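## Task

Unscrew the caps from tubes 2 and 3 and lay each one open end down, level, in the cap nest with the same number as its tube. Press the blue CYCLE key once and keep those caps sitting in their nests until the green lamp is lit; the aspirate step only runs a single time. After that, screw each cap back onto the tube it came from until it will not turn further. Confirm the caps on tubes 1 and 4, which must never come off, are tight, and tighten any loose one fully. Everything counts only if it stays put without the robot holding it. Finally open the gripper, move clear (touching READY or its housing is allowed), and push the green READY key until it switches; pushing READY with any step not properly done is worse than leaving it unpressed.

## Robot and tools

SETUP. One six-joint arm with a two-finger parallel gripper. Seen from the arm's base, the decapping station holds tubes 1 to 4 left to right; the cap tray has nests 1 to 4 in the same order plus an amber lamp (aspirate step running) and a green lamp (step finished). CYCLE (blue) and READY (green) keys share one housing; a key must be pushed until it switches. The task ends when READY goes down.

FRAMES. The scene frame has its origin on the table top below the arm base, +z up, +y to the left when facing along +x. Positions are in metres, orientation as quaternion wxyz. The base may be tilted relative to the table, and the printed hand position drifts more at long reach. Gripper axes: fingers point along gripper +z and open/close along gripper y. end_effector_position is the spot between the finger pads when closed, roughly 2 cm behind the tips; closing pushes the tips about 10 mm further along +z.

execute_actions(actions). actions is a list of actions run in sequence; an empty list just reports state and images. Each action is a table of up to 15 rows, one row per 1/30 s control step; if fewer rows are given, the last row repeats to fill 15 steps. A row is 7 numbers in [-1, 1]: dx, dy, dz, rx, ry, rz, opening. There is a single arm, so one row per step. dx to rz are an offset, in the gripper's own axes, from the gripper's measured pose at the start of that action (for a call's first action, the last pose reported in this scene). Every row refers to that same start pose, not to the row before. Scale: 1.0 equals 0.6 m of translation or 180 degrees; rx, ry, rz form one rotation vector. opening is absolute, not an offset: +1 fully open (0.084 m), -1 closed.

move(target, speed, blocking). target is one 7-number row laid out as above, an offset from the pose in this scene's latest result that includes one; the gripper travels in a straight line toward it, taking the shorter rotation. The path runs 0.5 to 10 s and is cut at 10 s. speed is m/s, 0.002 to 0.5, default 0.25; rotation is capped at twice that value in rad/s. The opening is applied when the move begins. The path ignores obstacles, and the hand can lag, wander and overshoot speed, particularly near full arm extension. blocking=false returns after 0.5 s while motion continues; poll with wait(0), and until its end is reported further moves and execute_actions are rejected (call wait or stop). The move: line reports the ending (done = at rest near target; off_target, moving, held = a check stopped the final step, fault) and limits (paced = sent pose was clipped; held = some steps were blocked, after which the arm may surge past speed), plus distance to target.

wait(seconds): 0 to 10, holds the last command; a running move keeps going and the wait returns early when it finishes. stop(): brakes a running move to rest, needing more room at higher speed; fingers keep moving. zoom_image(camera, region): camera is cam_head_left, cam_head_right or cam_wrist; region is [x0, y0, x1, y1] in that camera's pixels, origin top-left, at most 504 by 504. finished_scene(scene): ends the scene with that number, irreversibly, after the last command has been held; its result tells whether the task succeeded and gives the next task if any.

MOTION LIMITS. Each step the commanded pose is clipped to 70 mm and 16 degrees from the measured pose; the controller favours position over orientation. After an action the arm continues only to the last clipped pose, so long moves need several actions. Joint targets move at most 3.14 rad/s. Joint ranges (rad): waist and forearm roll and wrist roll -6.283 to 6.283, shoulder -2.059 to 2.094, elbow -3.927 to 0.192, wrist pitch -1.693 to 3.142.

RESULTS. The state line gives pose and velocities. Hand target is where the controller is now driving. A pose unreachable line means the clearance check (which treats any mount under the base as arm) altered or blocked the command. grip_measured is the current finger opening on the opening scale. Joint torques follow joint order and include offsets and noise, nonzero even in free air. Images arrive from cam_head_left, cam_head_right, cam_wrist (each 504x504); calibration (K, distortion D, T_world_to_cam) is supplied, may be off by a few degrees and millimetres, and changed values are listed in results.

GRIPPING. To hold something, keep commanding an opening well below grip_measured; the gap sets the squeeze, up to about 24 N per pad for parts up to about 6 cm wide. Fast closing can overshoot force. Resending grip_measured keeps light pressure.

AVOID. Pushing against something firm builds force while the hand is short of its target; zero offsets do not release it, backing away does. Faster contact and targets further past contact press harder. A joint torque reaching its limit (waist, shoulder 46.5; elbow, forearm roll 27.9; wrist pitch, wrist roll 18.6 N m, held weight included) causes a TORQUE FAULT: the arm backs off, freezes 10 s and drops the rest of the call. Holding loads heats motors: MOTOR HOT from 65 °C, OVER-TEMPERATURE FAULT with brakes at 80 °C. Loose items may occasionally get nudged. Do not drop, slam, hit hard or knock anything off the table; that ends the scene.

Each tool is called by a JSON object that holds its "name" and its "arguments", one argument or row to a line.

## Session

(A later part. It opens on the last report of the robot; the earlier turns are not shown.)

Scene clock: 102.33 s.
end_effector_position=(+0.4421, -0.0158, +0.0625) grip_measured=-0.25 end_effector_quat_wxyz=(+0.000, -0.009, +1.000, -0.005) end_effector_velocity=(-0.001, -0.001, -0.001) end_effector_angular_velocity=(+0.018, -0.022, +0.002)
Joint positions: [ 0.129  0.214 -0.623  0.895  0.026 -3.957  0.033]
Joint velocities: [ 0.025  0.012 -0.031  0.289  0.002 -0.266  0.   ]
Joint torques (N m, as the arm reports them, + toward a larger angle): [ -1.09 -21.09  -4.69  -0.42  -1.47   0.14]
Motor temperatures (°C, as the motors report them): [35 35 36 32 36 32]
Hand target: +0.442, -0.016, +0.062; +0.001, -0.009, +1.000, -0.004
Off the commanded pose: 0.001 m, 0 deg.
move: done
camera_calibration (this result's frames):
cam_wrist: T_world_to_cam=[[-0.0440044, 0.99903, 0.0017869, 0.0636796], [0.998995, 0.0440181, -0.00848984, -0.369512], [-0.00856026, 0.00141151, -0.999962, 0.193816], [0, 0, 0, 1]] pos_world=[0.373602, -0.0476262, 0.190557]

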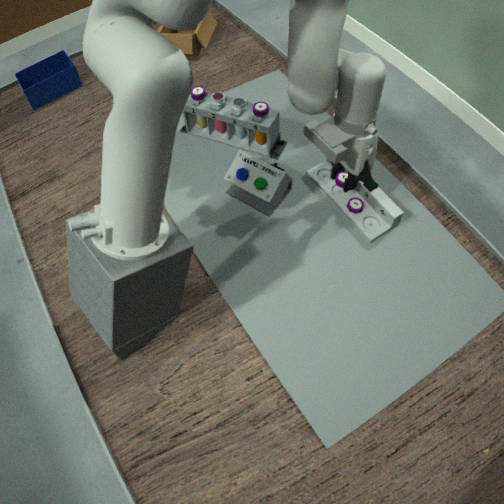

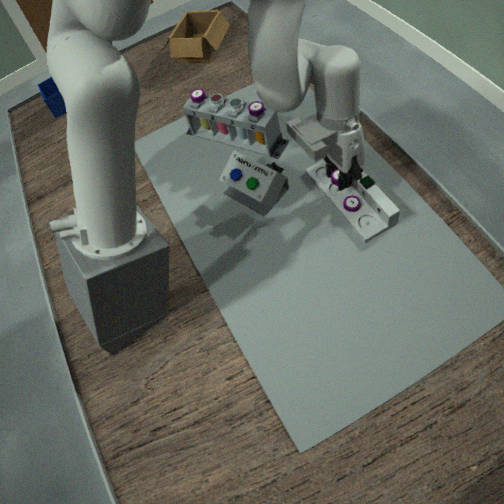

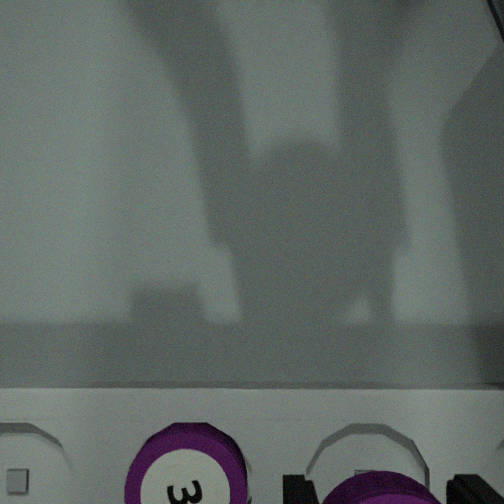

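{"name": "move", "arguments": {
  "target": [0.0015,0.0033,0.047,-0.003,0,0,-0.6],
  "speed": 0.02
}}

{"name": "move", "arguments": {
  "target": [0,0,0,0,0,0,-0.05]
}}

{"name": "move", "arguments": {
  "target": [0,0,-0.2,0,0,0,-0.05],
  "speed": 0.08
}}

{"name": "move", "arguments": {
  "target": [0.15,0.14,-0.1,0,0,0,-1],
  "speed": 0.12
}}

Scene clock: 113.97 s.
end_effector_position=(+0.4419, -0.0143, +0.0355) grip_measured=-0.25 end_effector_quat_wxyz=(+0.001, -0.008, +1.000, -0.001) end_effector_velocity=(-0.000, -0.000, -0.001) end_effector_angular_velocity=(+0.001, -0.004, -0.000)
Joint positions: [ 0.163  0.332 -0.732  1.235  0.016 -4.265  0.033]
Joint velocities: [ 0.003  0.005 -0.009  0.053 -0.001 -0.05   0.   ]
Joint torques (N m, as the arm reports them, + toward a larger angle): [ -0.57 -11.28  -5.97  -0.4   -0.24   0.18]
Motor temperatures (°C, as the motors report them): [35 35 36 32 36 32]
Hand target: +0.441, -0.014, +0.034; -0.000, -0.009, +1.000, -0.001
Off the commanded pose: 0.001 m, 0 deg.
move: done
camera_calibration (this result's frames):
cam_wrist: T_world_to_cam=[[-0.0436022, 0.999002, 0.00970237, 0.061775], [0.999024, 0.0436672, -0.00659523, -0.369597], [-0.00701232, 0.00940533, -0.999931, 0.166217], [0, 0, 0, 1]] pos_world=[0.373095, -0.0471374, 0.163169]

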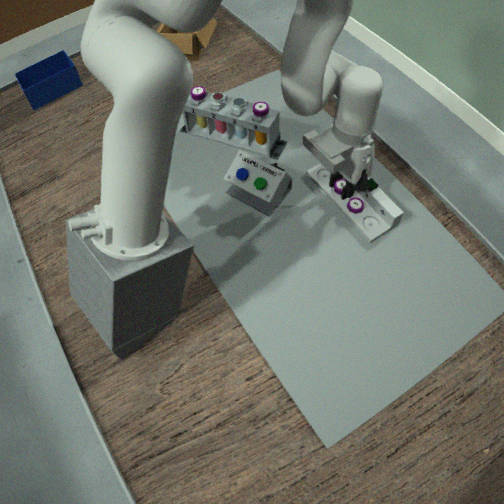

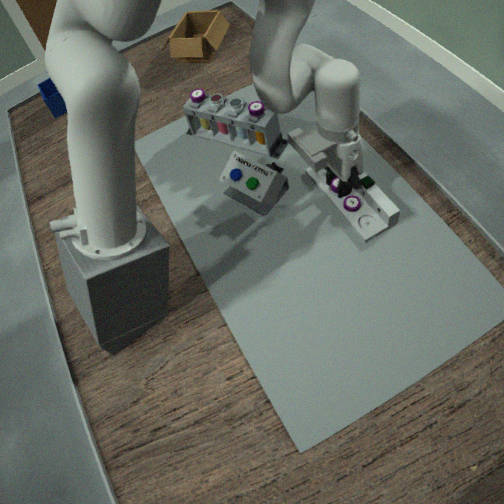

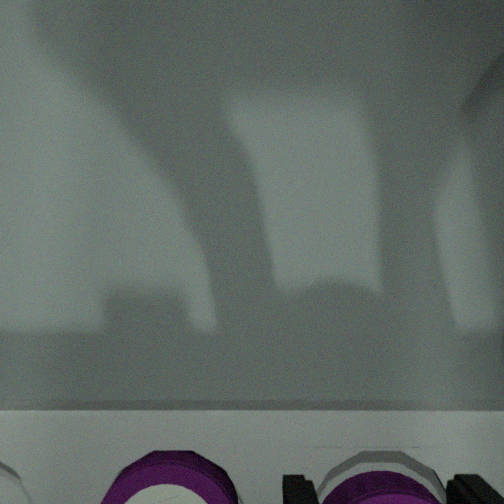

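Scene clock: 114.47 s.
end_effector_position=(+0.4414, -0.0142, +0.0351) grip_measured=-0.06 end_effector_quat_wxyz=(+0.000, -0.009, +1.000, -0.001) end_effector_velocity=(-0.001, -0.000, +0.001) end_effector_angular_velocity=(-0.001, +0.000, -0.000)
Joint positions: [ 0.164  0.333 -0.732  1.235  0.017 -4.265  0.041]
Joint velocities: [ 0.    -0.003  0.003  0.    -0.001  0.    -0.   ]
Joint torques (N m, as the arm reports them, + toward a larger angle): [ -0.7  -21.21  -3.53  -0.18  -1.3    0.16]
Motor temperatures (°C, as the motors report them): [35 35 36 32 36 32]
Hand target: +0.442, -0.014, +0.035; +0.001, -0.008, +1.000, -0.001
Off the commanded pose: 0.001 m, 0 deg.
move: done
camera_calibration (this result's frames):
cam_wrist: T_world_to_cam=[[-0.0438311, 0.998987, 0.0102255, 0.0616649], [0.999005, 0.0439119, -0.00781979, -0.369065], [-0.00826089, 0.00987259, -0.999917, 0.16642], [0, 0, 0, 1]] pos_world=[0.372775, -0.0470391, 0.162889]

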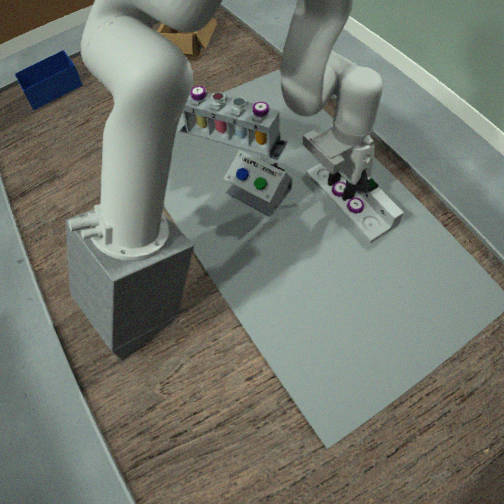

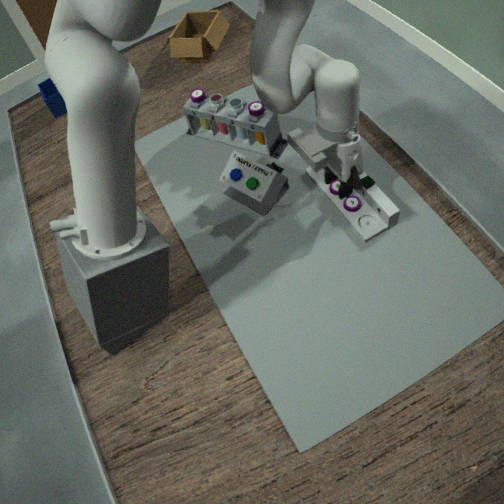

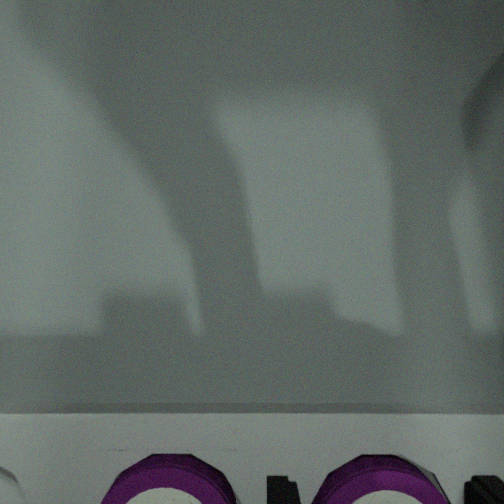

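Scene clock: 116.30 s.
end_effector_position=(+0.4418, -0.0139, +0.1550) grip_measured=-0.06 end_effector_quat_wxyz=(+0.001, -0.009, +1.000, +0.000) end_effector_velocity=(+0.000, +0.000, +0.000) end_effector_angular_velocity=(-0.001, +0.001, +0.001)
Joint positions: [ 0.007 -0.185 -0.449  0.309  0.258 -3.474  0.041]
Joint velocities: [ 0.    -0.001 -0.001 -0.006  0.002  0.005 -0.   ]
Joint torques (N m, as the arm reports them, + toward a larger angle): [ -0.85 -17.53  -9.16  -0.19  -1.36   0.14]
Motor temperatures (°C, as the motors report them): [35 35 36 32 36 32]
Hand target: +0.442, -0.014, +0.155; +0.001, -0.009, +1.000, +0.000
Off the commanded pose: 0.001 m, 0 deg.
move: done
camera_calibration (this result's frames):
cam_wrist: T_world_to_cam=[[-0.0440813, 0.998953, 0.0122434, 0.0599572], [0.999, 0.044168, -0.00690858, -0.368713], [-0.00744211, 0.0119267, -0.999901, 0.285937], [0, 0, 0, 1]] pos_world=[0.373116, -0.0470194, 0.282627]

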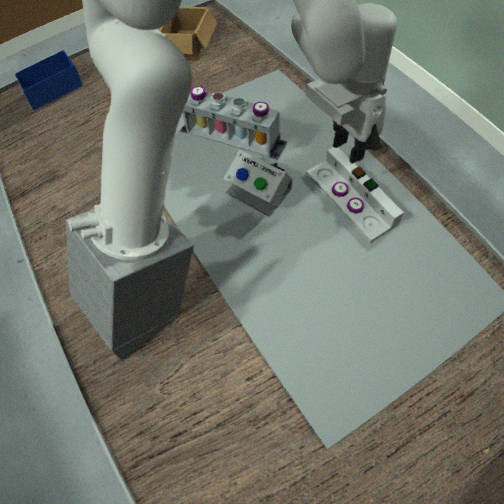

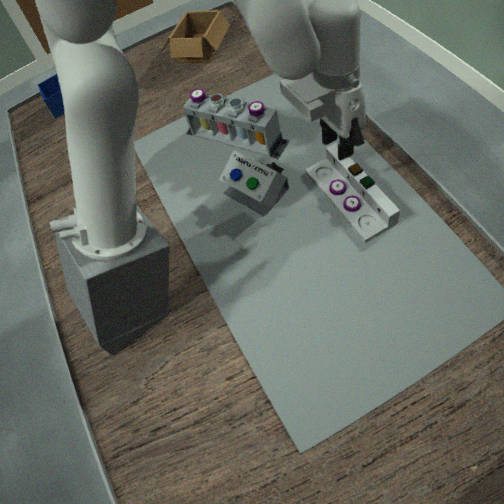

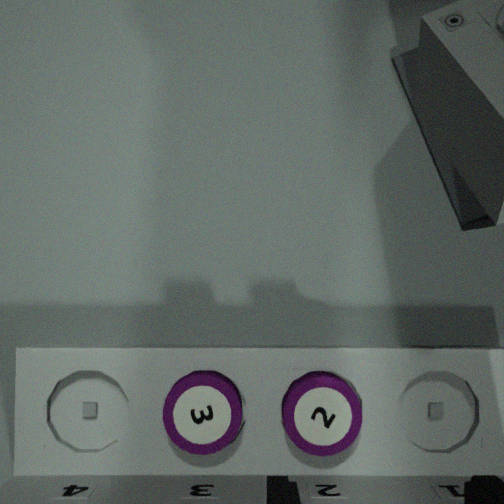

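Scene clock: 117.83 s.
end_effector_position=(+0.3504, +0.0691, +0.2152) grip_measured=-1.00 end_effector_quat_wxyz=(+0.000, -0.008, +1.000, +0.002) end_effector_velocity=(-0.001, +0.000, -0.000) end_effector_angular_velocity=(-0.001, +0.001, +0.000)
Joint positions: [ 0.238 -0.736 -0.126 -0.018  0.467 -2.946  0.   ]
Joint velocities: [ 0.002 -0.003  0.002 -0.003  0.002  0.004  0.   ]
Joint torques (N m, as the arm reports them, + toward a larger angle): [  0.16  -8.18 -12.4   -0.34  -1.49   0.21]
Motor temperatures (°C, as the motors report them): [35 35 36 32 36 32]
Hand target: +0.350, +0.069, +0.215; +0.000, -0.009, +1.000, +0.002
Off the commanded pose: 0.001 m, 0 deg.
move: done
camera_calibration (this result's frames):
cam_wrist: T_world_to_cam=[[-0.0437766, 0.998929, 0.0150139, -0.0283452], [0.999007, 0.0438952, -0.00765973, -0.280496], [-0.00831056, 0.0146637, -0.999858, 0.344604], [0, 0, 0, 1]] pos_world=[0.28184, 0.0355741, 0.342832]

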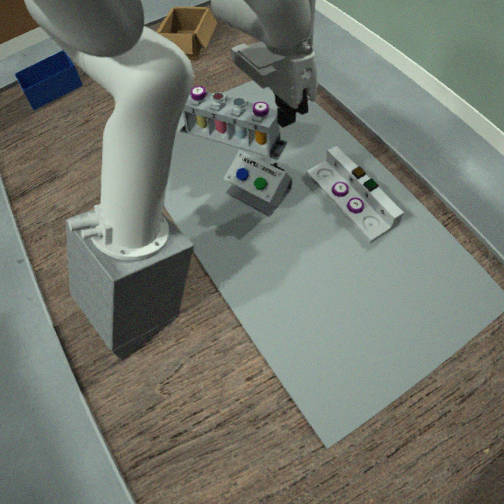

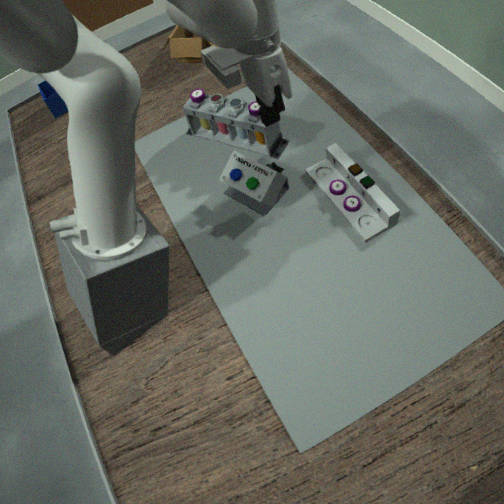

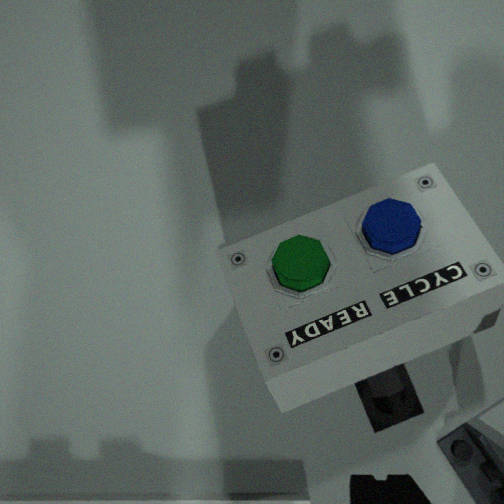

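{"name": "move", "arguments": {
  "target": [0.134,0.052,0.165,0,0,0,-1],
  "speed": 0.12
}}

{"name": "move", "arguments": {
  "target": [0,0,0.038,0,0,0,-1],
  "speed": 0.02
}}

{"name": "move", "arguments": {
  "target": [0,0,-0.1,0,0,0,-1],
  "speed": 0.1
}}

Scene clock: 124.17 s.
end_effector_position=(+0.2699, +0.0985, +0.1167) grip_measured=-1.00 end_effector_quat_wxyz=(-0.027, -0.008, +0.999, +0.030) end_effector_velocity=(-0.001, -0.000, -0.001) end_effector_angular_velocity=(+0.010, -0.020, -0.001)
Joint positions: [ 0.254 -0.193 -0.01  -0.337 -0.159 -2.613  0.   ]
Joint velocities: [ 0.101  0.008  0.033  0.314 -0.054 -0.219  0.   ]
Joint torques (N m, as the arm reports them, + toward a larger angle): [  0.93 -10.8   -2.02  -0.31  -1.46   0.18]
Motor temperatures (°C, as the motors report them): [35 35 36 32 36 32]
Hand target: +0.270, +0.098, +0.117; -0.026, -0.008, +0.999, +0.030
Off the commanded pose: 0.001 m, 4 deg.
move: off_target
camera_calibration (this result's frames):
cam_wrist: T_world_to_cam=[[-0.0402111, 0.996489, 0.0734399, -0.0673295], [0.997248, 0.0446063, -0.0592216, -0.195702], [-0.0622896, 0.0708564, -0.99554, 0.253581], [0, 0, 0, 1]] pos_world=[0.208251, 0.0578548, 0.245805]

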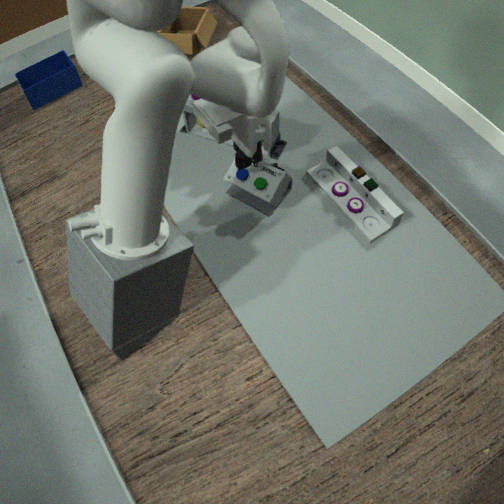

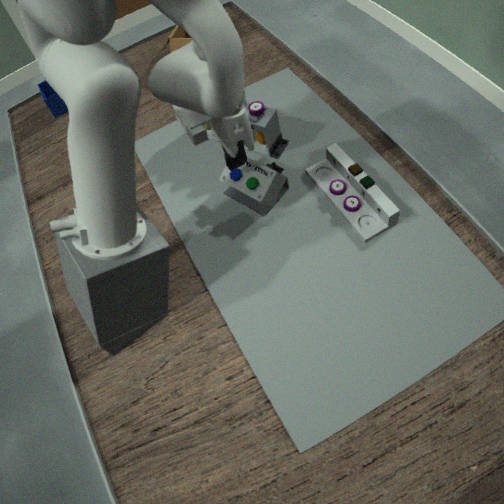

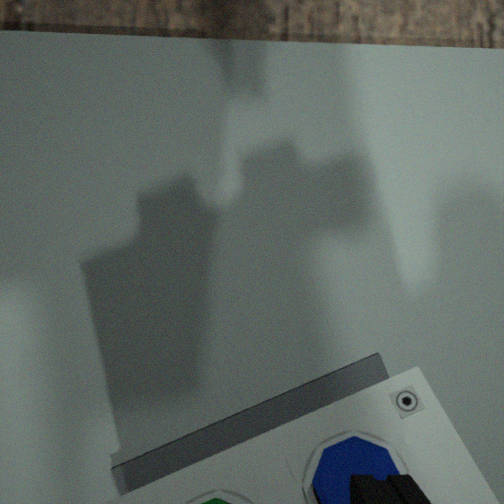

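Scene clock: 125.53 s.
end_effector_position=(+0.2696, +0.0999, +0.0944) grip_measured=-1.00 end_effector_quat_wxyz=(-0.025, -0.008, +0.999, +0.030) end_effector_velocity=(-0.000, -0.000, -0.001) end_effector_angular_velocity=(-0.002, -0.000, -0.001)
Joint positions: [ 0.353 -0.013 -0.049 -0.059 -0.299 -2.796  0.   ]
Joint velocities: [ 0.008  0.005 -0.001  0.017 -0.004 -0.008  0.   ]
Joint torques (N m, as the arm reports them, + toward a larger angle): [ 1.61 -7.28  1.02 -0.21  0.47  0.18]
Motor temperatures (°C, as the motors report them): [35 35 36 32 36 32]
Hand target: +0.269, +0.100, +0.094; -0.026, -0.008, +0.999, +0.030
Off the commanded pose: 0.001 m, 0 deg.
move: done
camera_calibration (this result's frames):
cam_wrist: T_world_to_cam=[[-0.0400346, 0.996465, 0.0738544, -0.067225], [0.997456, 0.0442187, -0.0559155, -0.197129], [-0.0589836, 0.0714279, -0.9957, 0.230317], [0, 0, 0, 1]] pos_world=[0.207521, 0.0592531, 0.223269]

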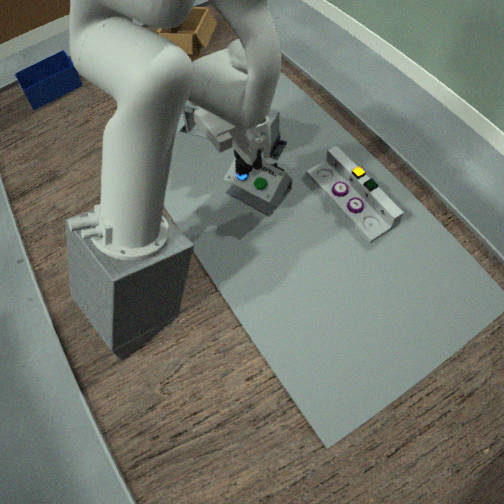

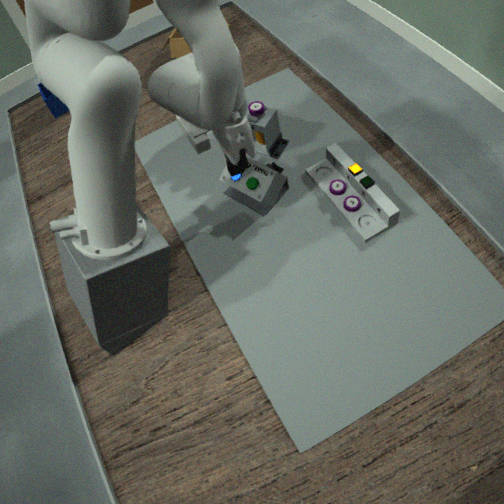

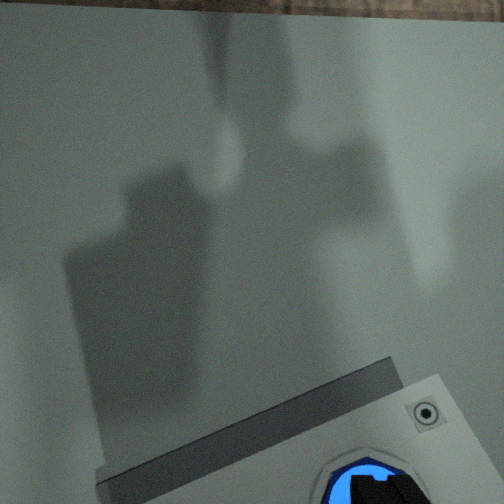

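Scene clock: 126.60 s.
end_effector_position=(+0.2725, +0.0966, +0.1542) grip_measured=-1.00 end_effector_quat_wxyz=(-0.025, -0.008, +0.999, +0.030) end_effector_velocity=(+0.000, -0.001, +0.000) end_effector_angular_velocity=(+0.007, +0.004, +0.001)
Joint positions: [ 0.388 -0.542  0.057  0.047  0.125 -2.866  0.   ]
Joint velocities: [ 0.005 -0.005 -0.     0.048  0.007 -0.045  0.   ]
Joint torques (N m, as the arm reports them, + toward a larger angle): [ 0.67 -7.41 -6.85 -0.32 -1.44  0.09]
Motor temperatures (°C, as the motors report them): [35 35 36 32 36 32]
Hand target: +0.273, +0.097, +0.154; -0.025, -0.008, +0.999, +0.031
Off the commanded pose: 0.000 m, 0 deg.
move: done
camera_calibration (this result's frames):
cam_wrist: T_world_to_cam=[[-0.0396681, 0.996447, 0.0743001, -0.0683773], [0.99742, 0.04394, -0.0567711, -0.19633], [-0.0598341, 0.0718564, -0.995619, 0.290432], [0, 0, 0, 1]] pos_world=[0.210489, 0.0558917, 0.283094]

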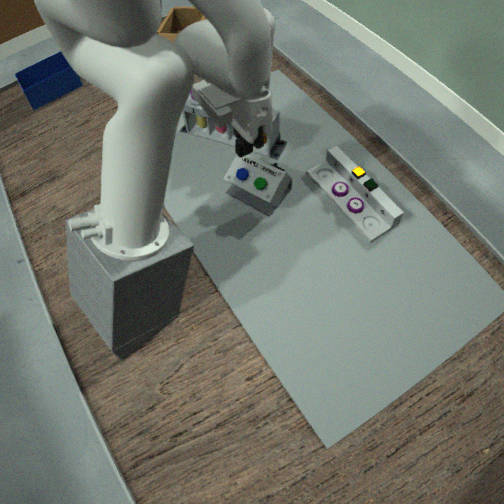

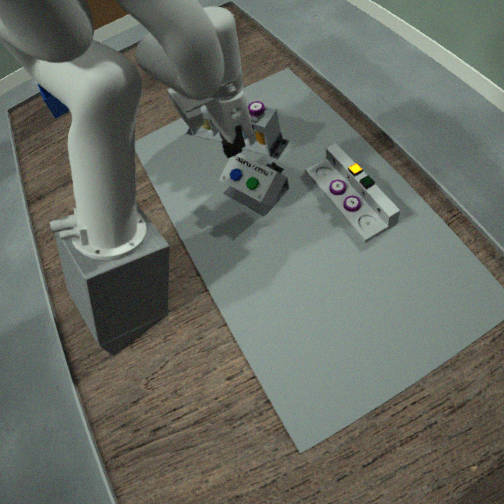

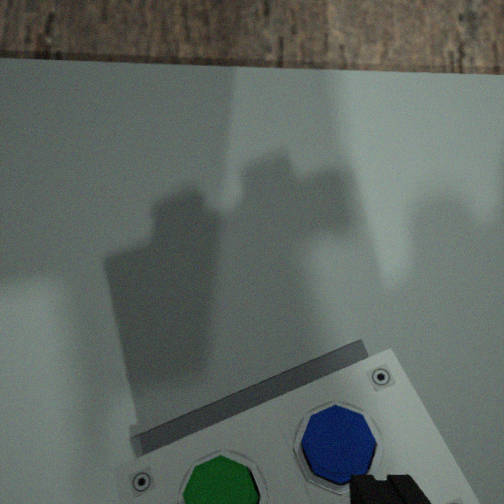

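{"name": "move", "arguments": {
  "target": [0,0,-0.05,0.019,-0.016,0,0],
  "speed": 0.1
}}

{"name": "move", "arguments": {
  "target": [-0.176,0.182,0,0,0,0.317,0],
  "speed": 0.2
}}

Scene clock: 130.30 s.
end_effector_position=(+0.2738, +0.0951, +0.1841) grip_measured=-0.01 end_effector_quat_wxyz=(-0.001, -0.008, +1.000, +0.001) end_effector_velocity=(-0.000, -0.000, +0.001) end_effector_angular_velocity=(-0.001, +0.001, +0.002)
Joint positions: [ 0.392 -0.839  0.102 -0.193  0.356 -2.635  0.044]
Joint velocities: [ 0.002 -0.007  0.001 -0.001  0.008  0.     0.   ]
Joint torques (N m, as the arm reports them, + toward a larger angle): [  0.33  -4.45 -10.84  -0.33  -1.48   0.1 ]
Motor temperatures (°C, as the motors report them): [35 35 36 32 36 32]
Hand target: +0.274, +0.095, +0.184; -0.000, -0.008, +1.000, +0.001
Off the commanded pose: 0.000 m, 0 deg.
move: done
camera_calibration (this result's frames):
cam_wrist: T_world_to_cam=[[-0.0421162, 0.999006, 0.0146347, -0.0576629], [0.999063, 0.0422553, -0.00933161, -0.204918], [-0.00994072, 0.0142279, -0.999849, 0.312958], [0, 0, 0, 1]] pos_world=[0.205408, 0.0618117, 0.311842]

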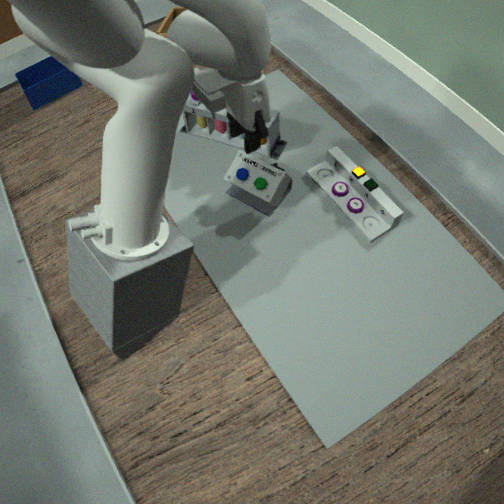

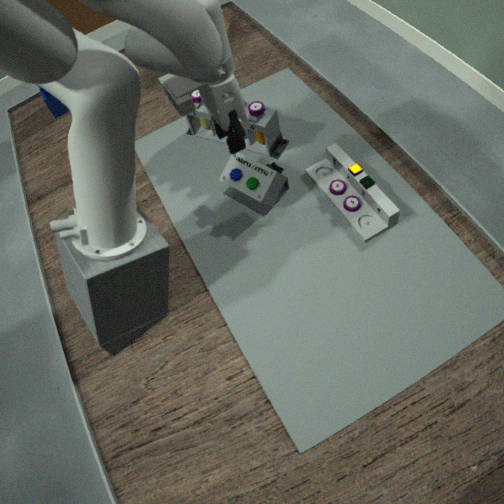

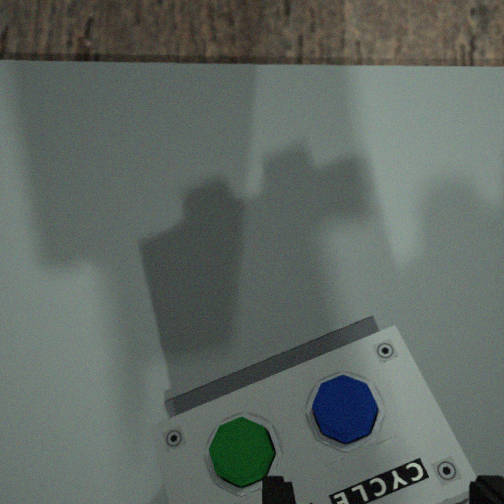

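Scene clock: 133.17 s.
end_effector_position=(+0.3773, +0.2062, +0.1837) grip_measured=-0.01 end_effector_quat_wxyz=(-0.002, +0.471, +0.882, +0.001) end_effector_velocity=(+0.001, +0.000, +0.000) end_effector_angular_velocity=(-0.000, -0.003, -0.004)
Joint positions: [ 0.574 -0.298 -0.416 -0.377  0.368 -1.297  0.044]
Joint velocities: [-0.     0.001 -0.002 -0.005 -0.     0.008  0.   ]
Joint torques (N m, as the arm reports them, + toward a larger angle): [  2.33 -16.06 -10.47  -0.12  -1.48   0.11]
Motor temperatures (°C, as the motors report them): [35 35 36 32 36 32]
Hand target: +0.377, +0.206, +0.184; -0.002, +0.471, +0.882, +0.001
Off the commanded pose: 0.001 m, 0 deg.
move: done
camera_calibration (this result's frames):
cam_wrist: T_world_to_cam=[[0.815517, 0.578615, 0.0117153, -0.400606], [0.578729, -0.81542, -0.0127711, 0.0230791], [0.00216332, 0.017195, -0.99985, 0.306798], [0, 0, 0, 1]] pos_world=[0.312681, 0.24534, 0.31174]

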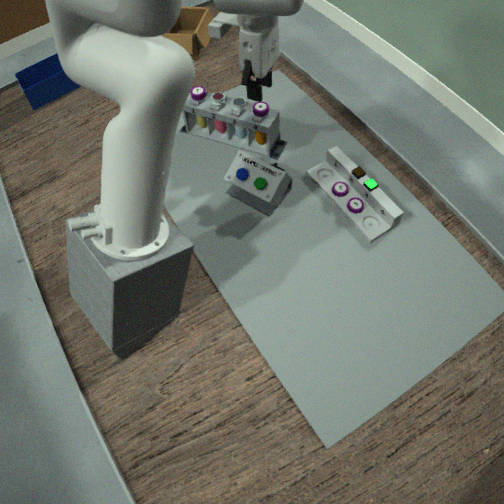

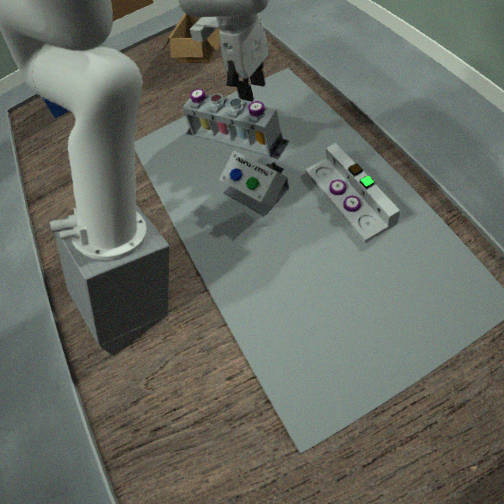

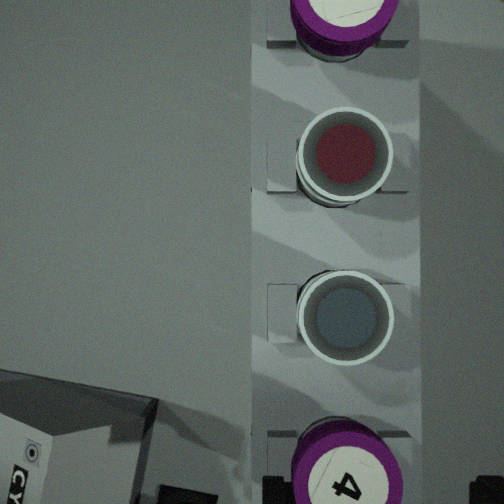

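{"name": "move", "arguments": {
  "target": [-0.0026,-0.0021,0.09,0,0,0,0],
  "speed": 0.06
}}

{"name": "move", "arguments": {
  "target": [0,0,0,0,0,0,-0.6]
}}

{"name": "move", "arguments": {
  "target": [0,0,0,0,0,0.25,-0.6],
  "speed": 0.4
}}

Scene clock: 136.33 s.
end_effector_position=(+0.3771, +0.2042, +0.1298) grip_measured=-0.01 end_effector_quat_wxyz=(-0.002, +0.471, +0.882, +0.001) end_effector_velocity=(+0.001, +0.000, -0.000) end_effector_angular_velocity=(-0.001, -0.004, -0.001)
Joint positions: [ 0.501 -0.075 -0.461 -0.596  0.19  -1.132  0.044]
Joint velocities: [-0.002  0.002 -0.002 -0.016 -0.002  0.015  0.   ]
Joint torques (N m, as the arm reports them, + toward a larger angle): [  2.33 -18.07  -7.61  -0.17  -1.47   0.1 ]
Motor temperatures (°C, as the motors report them): [35 35 36 32 36 32]
Hand target: +0.377, +0.204, +0.130; -0.002, +0.471, +0.882, +0.001
Off the commanded pose: 0.000 m, 0 deg.
move: done
camera_calibration (this result's frames):
cam_wrist: T_world_to_cam=[[0.815557, 0.578552, 0.0119867, -0.398769], [0.578671, -0.815465, -0.0124976, 0.0208897], [0.00254421, 0.0171288, -0.99985, 0.252829], [0, 0, 0, 1]] pos_world=[0.312487, 0.243413, 0.257832]

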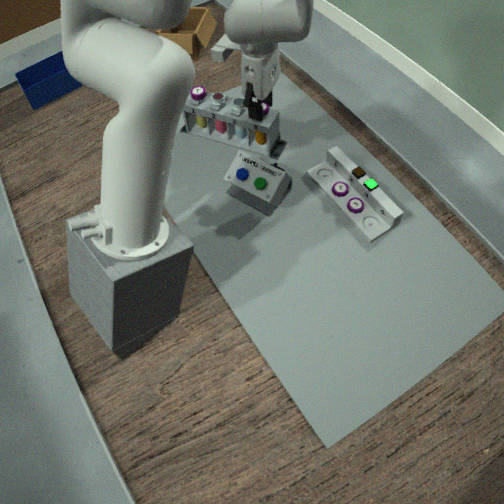

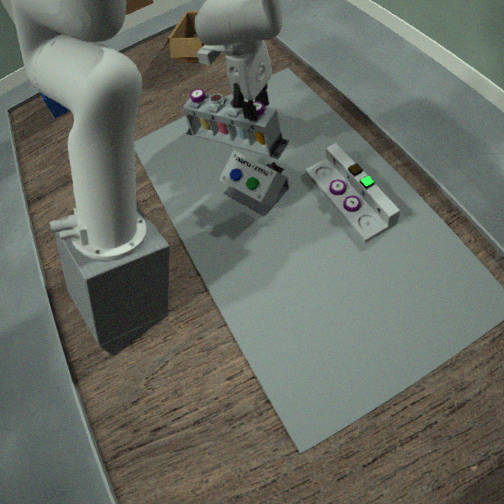

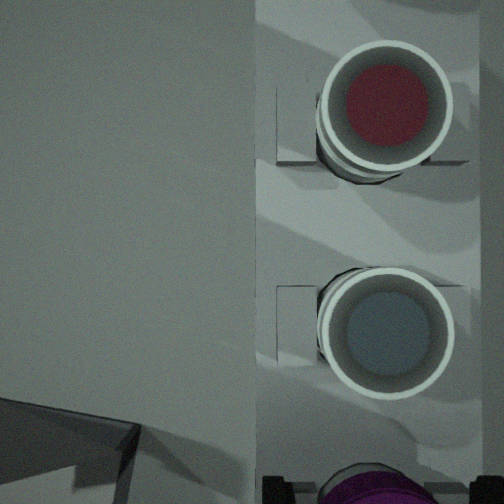

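Scene clock: 136.83 s.
end_effector_position=(+0.3770, +0.2041, +0.1298) grip_measured=-0.25 end_effector_quat_wxyz=(-0.002, +0.471, +0.882, +0.001) end_effector_velocity=(+0.000, +0.001, +0.000) end_effector_angular_velocity=(+0.001, -0.001, +0.001)
Joint positions: [ 0.501 -0.075 -0.461 -0.596  0.19  -1.132  0.033]
Joint velocities: [ 0.001 -0.    -0.    -0.    -0.001  0.     0.   ]
Joint torques (N m, as the arm reports them, + toward a larger angle): [  2.48 -16.54  -9.08   0.03  -2.05   0.18]
Motor temperatures (°C, as the motors report them): [35 35 36 32 36 32]
Hand target: +0.377, +0.204, +0.130; -0.002, +0.471, +0.882, +0.001
Off the commanded pose: 0.000 m, 0 deg.
move: done
camera_calibration (this result's frames):
cam_wrist: T_world_to_cam=[[0.815535, 0.578589, 0.0117083, -0.398571], [0.578703, -0.815444, -0.01241, 0.0208649], [0.00236716, 0.0168964, -0.999854, 0.252962], [0, 0, 0, 1]] pos_world=[0.312376, 0.243349, 0.257851]

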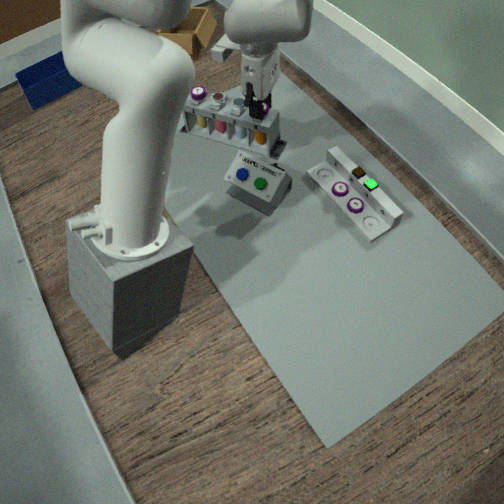

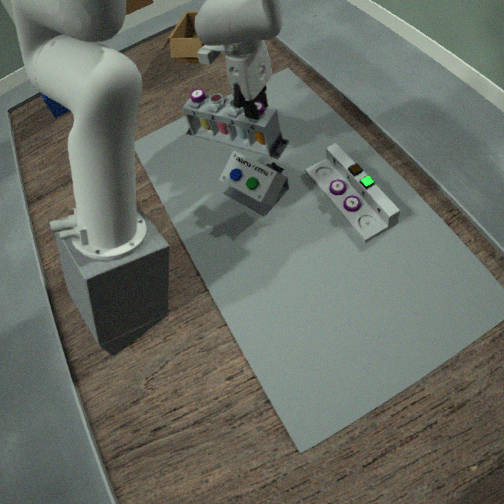

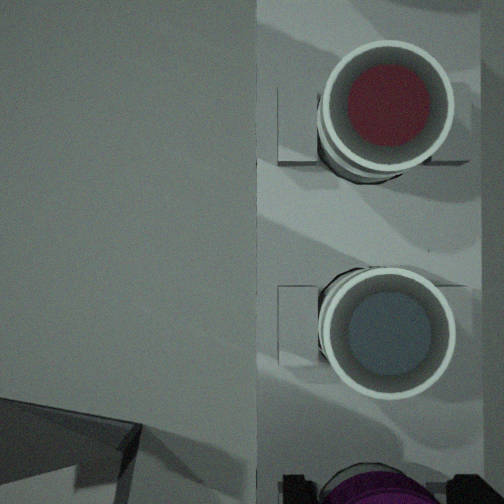

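Scene clock: 138.30 s.
end_effector_position=(+0.3772, +0.2043, +0.1299) grip_measured=-0.25 end_effector_quat_wxyz=(-0.002, +0.772, +0.635, +0.000) end_effector_velocity=(-0.000, +0.000, -0.000) end_effector_angular_velocity=(-0.003, -0.007, -0.005)
Joint positions: [ 0.501 -0.075 -0.461 -0.593  0.19  -0.35   0.033]
Joint velocities: [-0.002  0.001 -0.001 -0.039 -0.002  0.042 -0.   ]
Joint torques (N m, as the arm reports them, + toward a larger angle): [  1.97 -17.72  -6.7    0.07  -1.05   0.27]
Motor temperatures (°C, as the motors report them): [35 35 36 32 36 32]
Hand target: +0.377, +0.204, +0.130; -0.002, +0.773, +0.635, +0.000
Off the commanded pose: 0.000 m, 0 deg.
move: done
camera_calibration (this result's frames):
cam_wrist: T_world_to_cam=[[0.985894, -0.167148, 0.00859845, -0.310337], [-0.167043, -0.98588, -0.0117562, 0.336904], [0.0104421, 0.0101541, -0.999894, 0.251417], [0, 0, 0, 1]] pos_world=[0.359611, 0.277722, 0.258019]

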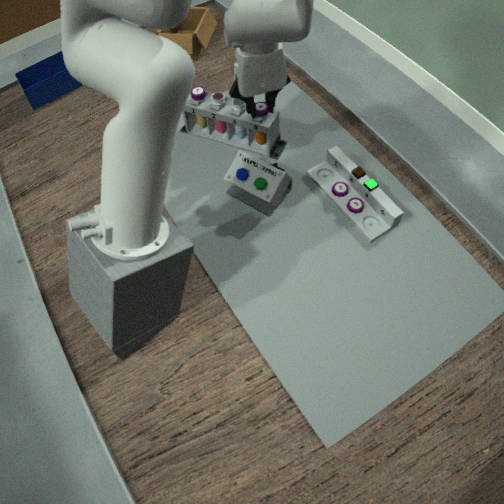

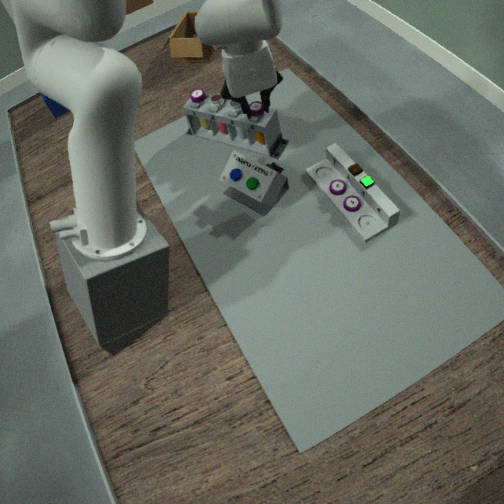

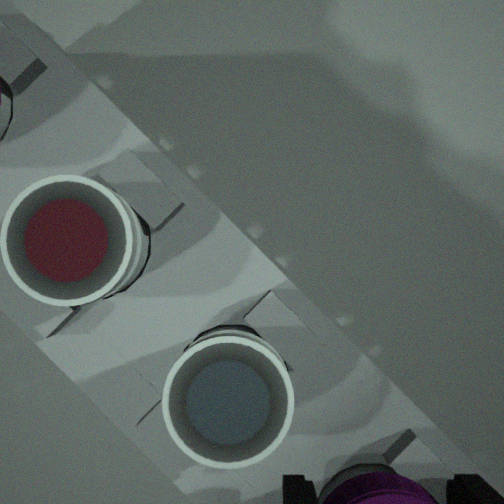

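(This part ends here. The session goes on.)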